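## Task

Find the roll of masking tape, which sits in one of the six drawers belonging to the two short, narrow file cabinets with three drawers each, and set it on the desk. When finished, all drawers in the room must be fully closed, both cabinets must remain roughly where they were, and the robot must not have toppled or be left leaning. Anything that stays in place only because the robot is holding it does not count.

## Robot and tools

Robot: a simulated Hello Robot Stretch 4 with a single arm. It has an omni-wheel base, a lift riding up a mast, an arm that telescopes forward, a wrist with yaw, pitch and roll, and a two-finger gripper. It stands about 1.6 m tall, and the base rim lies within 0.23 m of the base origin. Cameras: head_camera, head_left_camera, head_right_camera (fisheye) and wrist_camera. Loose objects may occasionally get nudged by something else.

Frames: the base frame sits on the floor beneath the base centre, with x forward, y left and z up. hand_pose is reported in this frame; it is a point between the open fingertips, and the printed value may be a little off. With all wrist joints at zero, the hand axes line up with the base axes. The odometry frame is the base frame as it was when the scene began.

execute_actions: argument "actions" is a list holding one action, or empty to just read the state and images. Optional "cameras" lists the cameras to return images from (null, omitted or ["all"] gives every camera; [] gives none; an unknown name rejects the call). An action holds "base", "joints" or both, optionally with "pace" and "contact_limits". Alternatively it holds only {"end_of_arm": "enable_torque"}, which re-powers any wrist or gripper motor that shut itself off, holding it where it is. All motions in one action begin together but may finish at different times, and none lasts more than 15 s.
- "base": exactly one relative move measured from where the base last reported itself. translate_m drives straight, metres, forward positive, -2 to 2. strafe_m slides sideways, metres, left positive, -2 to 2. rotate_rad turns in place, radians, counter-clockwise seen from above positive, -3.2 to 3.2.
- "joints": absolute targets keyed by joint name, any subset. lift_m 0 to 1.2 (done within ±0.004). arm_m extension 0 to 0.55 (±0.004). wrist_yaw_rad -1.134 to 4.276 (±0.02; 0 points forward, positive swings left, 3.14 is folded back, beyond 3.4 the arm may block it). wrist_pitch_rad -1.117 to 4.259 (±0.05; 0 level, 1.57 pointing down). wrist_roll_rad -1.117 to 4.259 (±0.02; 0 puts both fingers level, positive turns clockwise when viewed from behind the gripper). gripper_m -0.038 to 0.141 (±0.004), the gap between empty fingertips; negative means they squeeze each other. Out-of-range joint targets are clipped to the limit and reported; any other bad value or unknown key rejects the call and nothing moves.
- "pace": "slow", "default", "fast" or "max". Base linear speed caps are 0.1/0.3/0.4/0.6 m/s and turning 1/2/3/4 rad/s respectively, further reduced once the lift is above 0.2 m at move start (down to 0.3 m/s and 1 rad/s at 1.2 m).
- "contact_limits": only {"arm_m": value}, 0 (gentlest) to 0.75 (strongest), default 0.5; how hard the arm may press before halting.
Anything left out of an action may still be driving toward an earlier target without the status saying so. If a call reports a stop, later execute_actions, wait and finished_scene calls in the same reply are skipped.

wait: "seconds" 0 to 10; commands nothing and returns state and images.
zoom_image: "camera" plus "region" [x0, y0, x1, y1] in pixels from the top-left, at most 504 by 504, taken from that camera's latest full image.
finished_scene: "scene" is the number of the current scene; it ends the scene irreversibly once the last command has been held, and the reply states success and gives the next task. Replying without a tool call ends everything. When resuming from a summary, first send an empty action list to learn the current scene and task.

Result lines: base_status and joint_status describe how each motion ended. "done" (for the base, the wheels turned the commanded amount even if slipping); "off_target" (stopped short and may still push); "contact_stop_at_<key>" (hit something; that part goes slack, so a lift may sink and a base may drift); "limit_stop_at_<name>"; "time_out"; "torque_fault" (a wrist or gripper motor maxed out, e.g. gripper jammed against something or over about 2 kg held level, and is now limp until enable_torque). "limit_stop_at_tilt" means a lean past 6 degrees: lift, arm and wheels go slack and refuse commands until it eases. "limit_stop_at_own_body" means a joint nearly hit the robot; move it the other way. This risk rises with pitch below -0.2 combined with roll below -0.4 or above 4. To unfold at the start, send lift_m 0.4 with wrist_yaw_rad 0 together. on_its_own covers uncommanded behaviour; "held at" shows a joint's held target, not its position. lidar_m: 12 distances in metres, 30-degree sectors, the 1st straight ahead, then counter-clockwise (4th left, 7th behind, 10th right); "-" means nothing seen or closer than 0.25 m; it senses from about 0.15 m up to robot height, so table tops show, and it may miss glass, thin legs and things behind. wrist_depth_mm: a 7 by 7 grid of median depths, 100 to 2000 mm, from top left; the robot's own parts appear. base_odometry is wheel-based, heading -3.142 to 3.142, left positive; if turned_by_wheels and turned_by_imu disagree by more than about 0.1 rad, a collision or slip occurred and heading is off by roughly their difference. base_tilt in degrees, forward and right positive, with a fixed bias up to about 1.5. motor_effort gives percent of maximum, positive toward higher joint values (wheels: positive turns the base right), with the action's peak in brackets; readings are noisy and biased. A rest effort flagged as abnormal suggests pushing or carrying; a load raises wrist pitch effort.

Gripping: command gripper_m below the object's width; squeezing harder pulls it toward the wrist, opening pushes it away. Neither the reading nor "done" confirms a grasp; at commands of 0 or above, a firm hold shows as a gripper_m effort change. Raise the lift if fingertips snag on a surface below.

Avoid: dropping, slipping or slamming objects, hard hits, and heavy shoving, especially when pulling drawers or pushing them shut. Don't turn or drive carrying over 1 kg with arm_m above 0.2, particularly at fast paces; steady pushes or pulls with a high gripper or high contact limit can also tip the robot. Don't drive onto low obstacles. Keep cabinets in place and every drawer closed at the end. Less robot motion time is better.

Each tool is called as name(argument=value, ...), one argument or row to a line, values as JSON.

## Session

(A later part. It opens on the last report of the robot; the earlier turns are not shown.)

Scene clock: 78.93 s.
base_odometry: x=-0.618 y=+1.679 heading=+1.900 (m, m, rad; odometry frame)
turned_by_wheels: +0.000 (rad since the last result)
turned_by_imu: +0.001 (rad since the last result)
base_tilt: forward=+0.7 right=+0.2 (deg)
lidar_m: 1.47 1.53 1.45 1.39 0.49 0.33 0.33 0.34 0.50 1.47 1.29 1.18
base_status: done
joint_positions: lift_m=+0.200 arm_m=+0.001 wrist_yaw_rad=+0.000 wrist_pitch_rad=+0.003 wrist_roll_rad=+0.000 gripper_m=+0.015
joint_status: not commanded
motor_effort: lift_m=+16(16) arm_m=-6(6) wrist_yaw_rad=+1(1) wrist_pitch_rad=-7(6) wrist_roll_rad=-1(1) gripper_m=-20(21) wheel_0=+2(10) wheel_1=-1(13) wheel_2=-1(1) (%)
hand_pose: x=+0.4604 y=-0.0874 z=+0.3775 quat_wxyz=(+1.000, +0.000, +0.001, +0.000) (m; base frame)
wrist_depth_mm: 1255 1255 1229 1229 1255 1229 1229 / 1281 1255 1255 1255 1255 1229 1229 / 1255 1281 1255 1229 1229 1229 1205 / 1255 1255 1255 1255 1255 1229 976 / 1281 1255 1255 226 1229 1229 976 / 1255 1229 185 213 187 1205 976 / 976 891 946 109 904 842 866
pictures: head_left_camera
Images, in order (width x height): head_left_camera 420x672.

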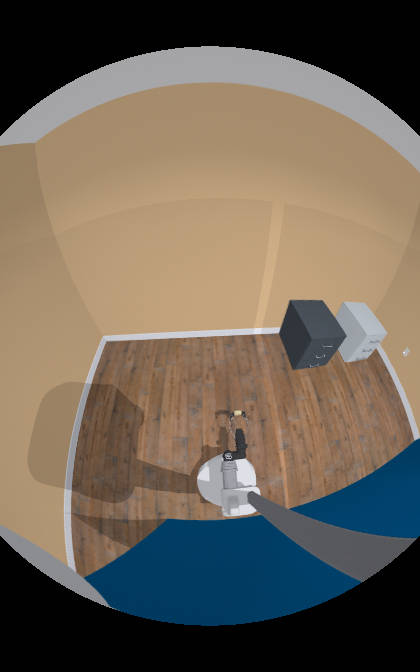

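execute_actions(
  actions=[
    {"base":{"strafe_m":0.93},"pace":"fast"},
  ],
  cameras=[],
)

execute_actions(
  actions=[
    {"base":{"translate_m":-1.75},"joints":{"lift_m":0.92},"pace":"fast"},
  ],
  cameras=[],
)

execute_actions(
  actions=[
    {"base":{"strafe_m":-0.85},"joints":{"wrist_pitch_rad":1.57},"pace":"fast"},
  ],
  cameras=[],
)

execute_actions(
  actions=[
    {"base":{"rotate_rad":-3.17}},
  ],
  cameras=["head_camera","wrist_camera"],
)

Scene clock: 85.03 s.
base_odometry: x=-1.498 y=+1.379 heading=+1.900 (m, m, rad; odometry frame)
turned_by_wheels: +0.000 (rad since the last result)
turned_by_imu: +0.001 (rad since the last result)
base_tilt: forward=+0.6 right=+0.2 (deg)
lidar_m: 1.47 0.67 0.50 0.46 0.50 0.72 2.10 0.64 0.56 1.38 1.93 1.54
base_status: done
joint_positions: lift_m=+0.200 arm_m=+0.001 wrist_yaw_rad=+0.000 wrist_pitch_rad=+0.003 wrist_roll_rad=+0.000 gripper_m=+0.015
joint_status: not commanded
motor_effort: lift_m=+16(16) arm_m=-6(6) wrist_yaw_rad=+1(1) wrist_pitch_rad=-7(7) wrist_roll_rad=-1(1) gripper_m=-17(20) wheel_0=+2(10) wheel_1=-1(11) wheel_2=+0(1) (%)
hand_pose: x=+0.4604 y=-0.0874 z=+0.3775 quat_wxyz=(+1.000, +0.000, +0.001, +0.000) (m; base frame)
wrist_depth_mm: 809 1160 1255 1255 1255 1229 1229 / 788 1160 1255 1255 1229 1229 1229 / 788 1160 1255 1229 1255 1229 1229 / 778 1138 1255 1229 1255 1229 1229 / 778 1118 1255 227 1255 1229 1229 / 759 1078 185 213 187 1205 1229 / 768 891 946 109 917 831 878
pictures: none
No camera images: the call's "cameras" was empty. Leave "cameras" out to get every camera's image.

Scene clock: 90.77 s.
base_odometry: x=-0.932 y=-0.278 heading=+1.900 (m, m, rad; odometry frame)
turned_by_wheels: +0.000 (rad since the last result)
turned_by_imu: +0.008 (rad since the last result)
base_tilt: forward=+0.6 right=+0.2 (deg)
lidar_m: 1.87 0.69 0.52 0.48 0.53 0.71 1.50 0.85 1.06 3.19 1.26 1.00
base_status: done
joint_positions: lift_m=+0.920 arm_m=+0.001 wrist_yaw_rad=+0.000 wrist_pitch_rad=+0.003 wrist_roll_rad=+0.000 gripper_m=+0.015
joint_status: all done
motor_effort: lift_m=+20(21) arm_m=-5(6) wrist_yaw_rad=+2(1) wrist_pitch_rad=-8(8) wrist_roll_rad=-2(1) gripper_m=-18(20) wheel_0=+2(6) wheel_1=-1(8) wheel_2=-1(10) (%)
hand_pose: x=+0.4604 y=-0.0874 z=+1.0973 quat_wxyz=(+1.000, +0.000, +0.001, +0.000) (m; base frame)
wrist_depth_mm: 831 1182 - - - 759 1098 / 809 1182 - - - 778 904 / 809 1160 - - - 788 1098 / 809 1160 - - - 798 1118 / 788 1160 - 227 - 798 904 / 778 1118 185 212 187 699 946 / 798 991 - 109 - 759 946
pictures: none
No camera images: the call's "cameras" was empty. Leave "cameras" out to get every camera's image.

Scene clock: 94.30 s.
base_odometry: x=-0.128 y=-0.003 heading=+1.900 (m, m, rad; odometry frame)
turned_by_wheels: +0.000 (rad since the last result)
turned_by_imu: +0.000 (rad since the last result)
base_tilt: forward=+0.6 right=+0.2 (deg)
lidar_m: 0.87 0.94 1.39 1.33 1.39 0.75 0.72 0.77 1.11 2.35 1.25 0.90
base_status: done
joint_positions: lift_m=+0.920 arm_m=+0.001 wrist_yaw_rad=+0.000 wrist_pitch_rad=+1.570 wrist_roll_rad=+0.000 gripper_m=+0.015
joint_status: all done
motor_effort: lift_m=+19(20) arm_m=-5(6) wrist_yaw_rad=+1(1) wrist_pitch_rad=+1(4) wrist_roll_rad=-2(1) gripper_m=-19(19) wheel_0=-2(9) wheel_1=+3(10) wheel_2=+0(3) (%)
hand_pose: x=+0.1721 y=-0.0874 z=+0.8096 quat_wxyz=(+0.707, +0.000, +0.707, +0.000) (m; base frame)
wrist_depth_mm: 1060 1025 1025 1025 1008 991 991 / 1042 1042 1042 1025 1008 1008 1008 / 1042 1060 1042 1025 1008 1008 991 / 1042 1042 1042 1008 1025 1008 976 / 1042 1042 831 226 1008 1008 991 / 1060 1025 185 213 187 976 991 / 1042 1025 1025 109 1008 991 991
pictures: none
No camera images: the call's "cameras" was empty. Leave "cameras" out to get every camera's image.

Scene clock: 97.30 s.
base_odometry: x=-0.128 y=-0.003 heading=-1.270 (m, m, rad; odometry frame)
turned_by_wheels: -3.170 (rad since the last result)
turned_by_imu: -3.123 (rad since the last result)
base_tilt: forward=+0.6 right=+0.2 (deg)
lidar_m: 0.69 0.76 1.11 2.38 1.26 0.94 0.89 0.95 1.36 1.33 1.37 0.74
base_status: done
joint_positions: lift_m=+0.920 arm_m=+0.001 wrist_yaw_rad=+0.000 wrist_pitch_rad=+1.570 wrist_roll_rad=+0.000 gripper_m=+0.015
joint_status: not commanded
motor_effort: lift_m=+19(20) arm_m=-6(5) wrist_yaw_rad=+0(0) wrist_pitch_rad=+1(1) wrist_roll_rad=-1(2) gripper_m=-19(20) wheel_0=+0(5) wheel_1=+0(7) wheel_2=+1(4) (%)
hand_pose: x=+0.1721 y=-0.0874 z=+0.8096 quat_wxyz=(+0.707, +0.000, +0.707, +0.000) (m; base frame)
wrist_depth_mm: 1060 1042 1025 1008 1025 1008 991 / 1042 1060 1025 1025 1008 1025 1008 / 1060 1042 1025 1025 1025 1008 991 / 1042 1042 1025 1008 1008 991 991 / 1060 1025 831 227 1008 1008 991 / 1042 1025 185 213 187 991 991 / 1042 1042 1008 109 1008 991 976
pictures: head_camera, wrist_camera
Images, in order (width x height): head_camera 420x560, wrist_camera 616x392.

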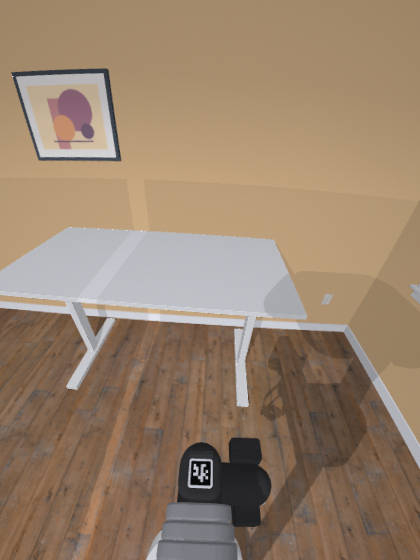

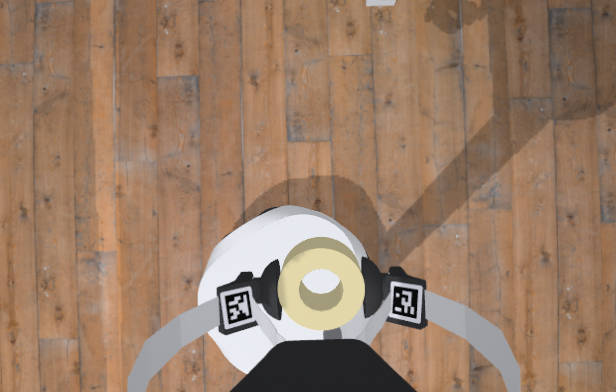

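execute_actions(
  actions=[
    {"base":{"translate_m":0.22},"joints":{"lift_m":1.15,"arm_m":0.15}},
  ],
  cameras=["wrist_camera"],
)

Scene clock: 100.30 s.
base_odometry: x=-0.062 y=-0.213 heading=-1.269 (m, m, rad; odometry frame)
turned_by_wheels: +0.000 (rad since the last result)
turned_by_imu: -0.001 (rad since the last result)
base_tilt: forward=+0.7 right=+0.2 (deg)
lidar_m: 0.52 0.52 0.79 2.36 1.57 1.17 1.11 1.18 1.39 1.31 1.36 0.53
base_status: done
joint_positions: lift_m=+1.150 arm_m=+0.149 wrist_yaw_rad=+0.000 wrist_pitch_rad=+1.570 wrist_roll_rad=+0.000 gripper_m=+0.015
joint_status: all done
motor_effort: lift_m=+20(20) arm_m=+5(4) wrist_yaw_rad=+1(1) wrist_pitch_rad=+1(1) wrist_roll_rad=-1(1) gripper_m=-19(20) wheel_0=+0(3) wheel_1=+1(5) wheel_2=+2(9) (%)
hand_pose: x=+0.3202 y=-0.0874 z=+1.0395 quat_wxyz=(+0.707, +0.000, +0.707, +0.000) (m; base frame)
wrist_depth_mm: 324 320 317 314 315 315 1205 / 1281 1281 1255 1255 1229 1255 1205 / 1255 1255 1281 1229 1229 1229 1229 / 1281 1229 1255 1255 1229 1205 1205 / 1255 1281 1255 226 1229 1205 1205 / 1255 1281 185 213 187 1205 1229 / 1255 1255 1255 109 1229 1229 1255
pictures: wrist_camera
Images, in order (width x height): wrist_camera 616x392.

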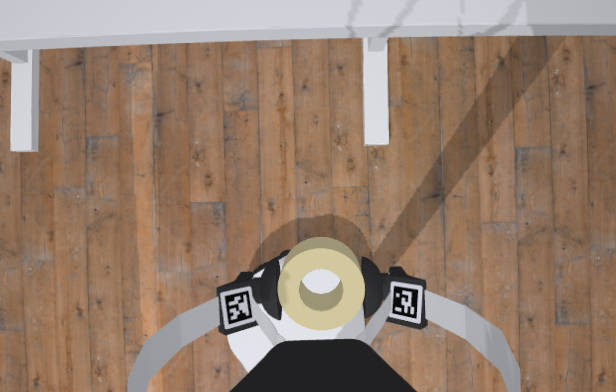

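Clear by ~7 cm.

execute_actions(
  actions=[
    {"joints":{"arm_m":0.5}},
  ],
  cameras=[],
)

execute_actions(
  actions=[
    {"joints":{"lift_m":1.085},"pace":"slow"},
  ],
  cameras=["wrist_camera"],
)

Scene clock: 103.83 s.
base_odometry: x=-0.062 y=-0.213 heading=-1.269 (m, m, rad; odometry frame)
turned_by_wheels: +0.000 (rad since the last result)
turned_by_imu: +0.000 (rad since the last result)
base_tilt: forward=+0.7 right=+0.2 (deg)
lidar_m: 0.48 0.53 0.80 2.36 1.58 1.18 1.12 1.18 1.38 1.31 1.35 0.50
base_status: not commanded
joint_positions: lift_m=+1.150 arm_m=+0.499 wrist_yaw_rad=+0.000 wrist_pitch_rad=+1.570 wrist_roll_rad=+0.000 gripper_m=+0.015
joint_status: all done
motor_effort: lift_m=+20(20) arm_m=+6(7) wrist_yaw_rad=+0(0) wrist_pitch_rad=+1(0) wrist_roll_rad=-1(1) gripper_m=-20(19) wheel_0=+0(0) wheel_1=+2(1) wheel_2=+2(2) (%)
hand_pose: x=+0.6701 y=-0.0874 z=+1.0395 quat_wxyz=(+0.707, +0.000, +0.707, +0.000) (m; base frame)
wrist_depth_mm: 320 317 315 312 309 306 304 / 320 317 315 312 309 307 304 / 319 319 315 312 307 306 304 / 320 317 314 310 309 304 303 / 319 315 314 227 307 304 303 / 320 317 185 213 187 304 303 / 320 315 314 109 307 304 304
pictures: none
No camera images: the call's "cameras" was empty. Leave "cameras" out to get every camera's image.

Scene clock: 105.27 s.
base_odometry: x=-0.062 y=-0.213 heading=-1.269 (m, m, rad; odometry frame)
turned_by_wheels: +0.000 (rad since the last result)
turned_by_imu: +0.000 (rad since the last result)
base_tilt: forward=+0.7 right=+0.3 (deg)
lidar_m: 0.47 0.57 0.79 2.35 1.57 1.17 1.12 1.16 1.37 1.33 1.36 0.52
base_status: not commanded
joint_positions: lift_m=+1.085 arm_m=+0.499 wrist_yaw_rad=+0.000 wrist_pitch_rad=+1.570 wrist_roll_rad=+0.000 gripper_m=+0.015
joint_status: all done
motor_effort: lift_m=+16(19) arm_m=+6(6) wrist_yaw_rad=+1(1) wrist_pitch_rad=+2(1) wrist_roll_rad=-2(1) gripper_m=-18(18) wheel_0=+0(0) wheel_1=+2(1) wheel_2=+1(1) (%)
hand_pose: x=+0.6701 y=-0.0874 z=+0.9749 quat_wxyz=(+0.707, +0.000, +0.707, +0.000) (m; base frame)
wrist_depth_mm: 254 252 251 248 245 244 242 / 254 252 250 247 246 243 242 / 254 252 250 247 245 243 241 / 254 251 250 247 246 243 241 / 253 251 249 227 244 243 242 / 253 252 185 213 187 242 242 / 254 252 249 109 244 242 241
pictures: wrist_camera
Images, in order (width x height): wrist_camera 616x392.

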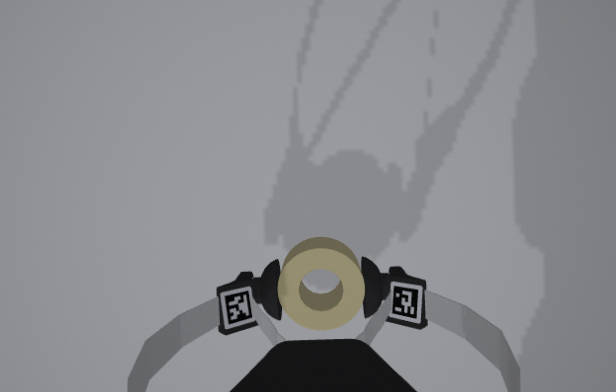

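execute_actions(
  actions=[
    {"joints":{"gripper_m":0.085},"pace":"slow"},
  ],
  cameras=[],
)

execute_actions(
  actions=[
    {"joints":{"lift_m":1.15},"pace":"fast"},
  ],
  cameras=["wrist_camera"],
)

Scene clock: 109.07 s.
base_odometry: x=-0.062 y=-0.213 heading=-1.269 (m, m, rad; odometry frame)
turned_by_wheels: +0.000 (rad since the last result)
turned_by_imu: +0.000 (rad since the last result)
base_tilt: forward=+0.7 right=+0.2 (deg)
lidar_m: 0.49 0.58 0.76 2.35 1.58 1.17 1.12 1.18 1.36 1.32 1.38 0.51
base_status: not commanded
joint_positions: lift_m=+1.085 arm_m=+0.499 wrist_yaw_rad=+0.000 wrist_pitch_rad=+1.570 wrist_roll_rad=+0.000 gripper_m=+0.085
joint_status: all done
motor_effort: lift_m=+16(15) arm_m=+6(6) wrist_yaw_rad=+0(0) wrist_pitch_rad=+3(2) wrist_roll_rad=-1(1) gripper_m=-2(21) wheel_0=+0(0) wheel_1=+2(1) wheel_2=+2(2) (%)
hand_pose: x=+0.6701 y=-0.0874 z=+0.9749 quat_wxyz=(+0.707, +0.000, +0.707, +0.000) (m; base frame)
wrist_depth_mm: 255 252 250 248 246 244 242 / 255 252 251 248 247 244 242 / 254 252 250 247 245 243 241 / 254 252 250 247 245 243 241 / 254 252 249 246 245 243 241 / 254 251 196 223 211 241 241 / 253 252 249 109 244 242 240
pictures: none
No camera images: the call's "cameras" was empty. Leave "cameras" out to get every camera's image.

Scene clock: 110.07 s.
base_odometry: x=-0.062 y=-0.213 heading=-1.269 (m, m, rad; odometry frame)
turned_by_wheels: +0.000 (rad since the last result)
turned_by_imu: +0.000 (rad since the last result)
base_tilt: forward=+0.7 right=+0.2 (deg)
lidar_m: 0.50 0.54 0.79 2.36 1.57 1.16 1.12 1.16 1.35 1.30 1.37 0.49
base_status: not commanded
joint_positions: lift_m=+1.150 arm_m=+0.499 wrist_yaw_rad=+0.000 wrist_pitch_rad=+1.570 wrist_roll_rad=+0.000 gripper_m=+0.085
joint_status: all done
motor_effort: lift_m=+20(18) arm_m=+6(6) wrist_yaw_rad=+0(0) wrist_pitch_rad=+1(2) wrist_roll_rad=-1(1) gripper_m=-1(1) wheel_0=+0(0) wheel_1=+1(1) wheel_2=+2(1) (%)
hand_pose: x=+0.6701 y=-0.0874 z=+1.0396 quat_wxyz=(+0.707, +0.000, +0.707, +0.000) (m; base frame)
wrist_depth_mm: 322 317 315 314 310 307 304 / 320 319 315 312 309 307 304 / 320 319 314 312 309 306 304 / 319 317 315 312 309 306 304 / 319 317 314 312 309 306 304 / 320 317 196 310 211 304 304 / 319 317 314 109 307 306 304
pictures: wrist_camera
Images, in order (width x height): wrist_camera 616x392.

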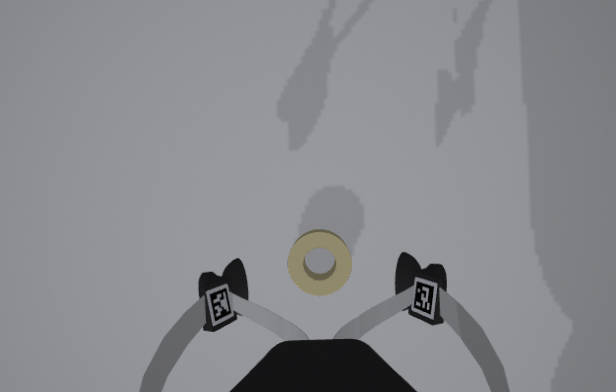

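finished_scene(
  scene=2,
)

The scene is finished: the task was done.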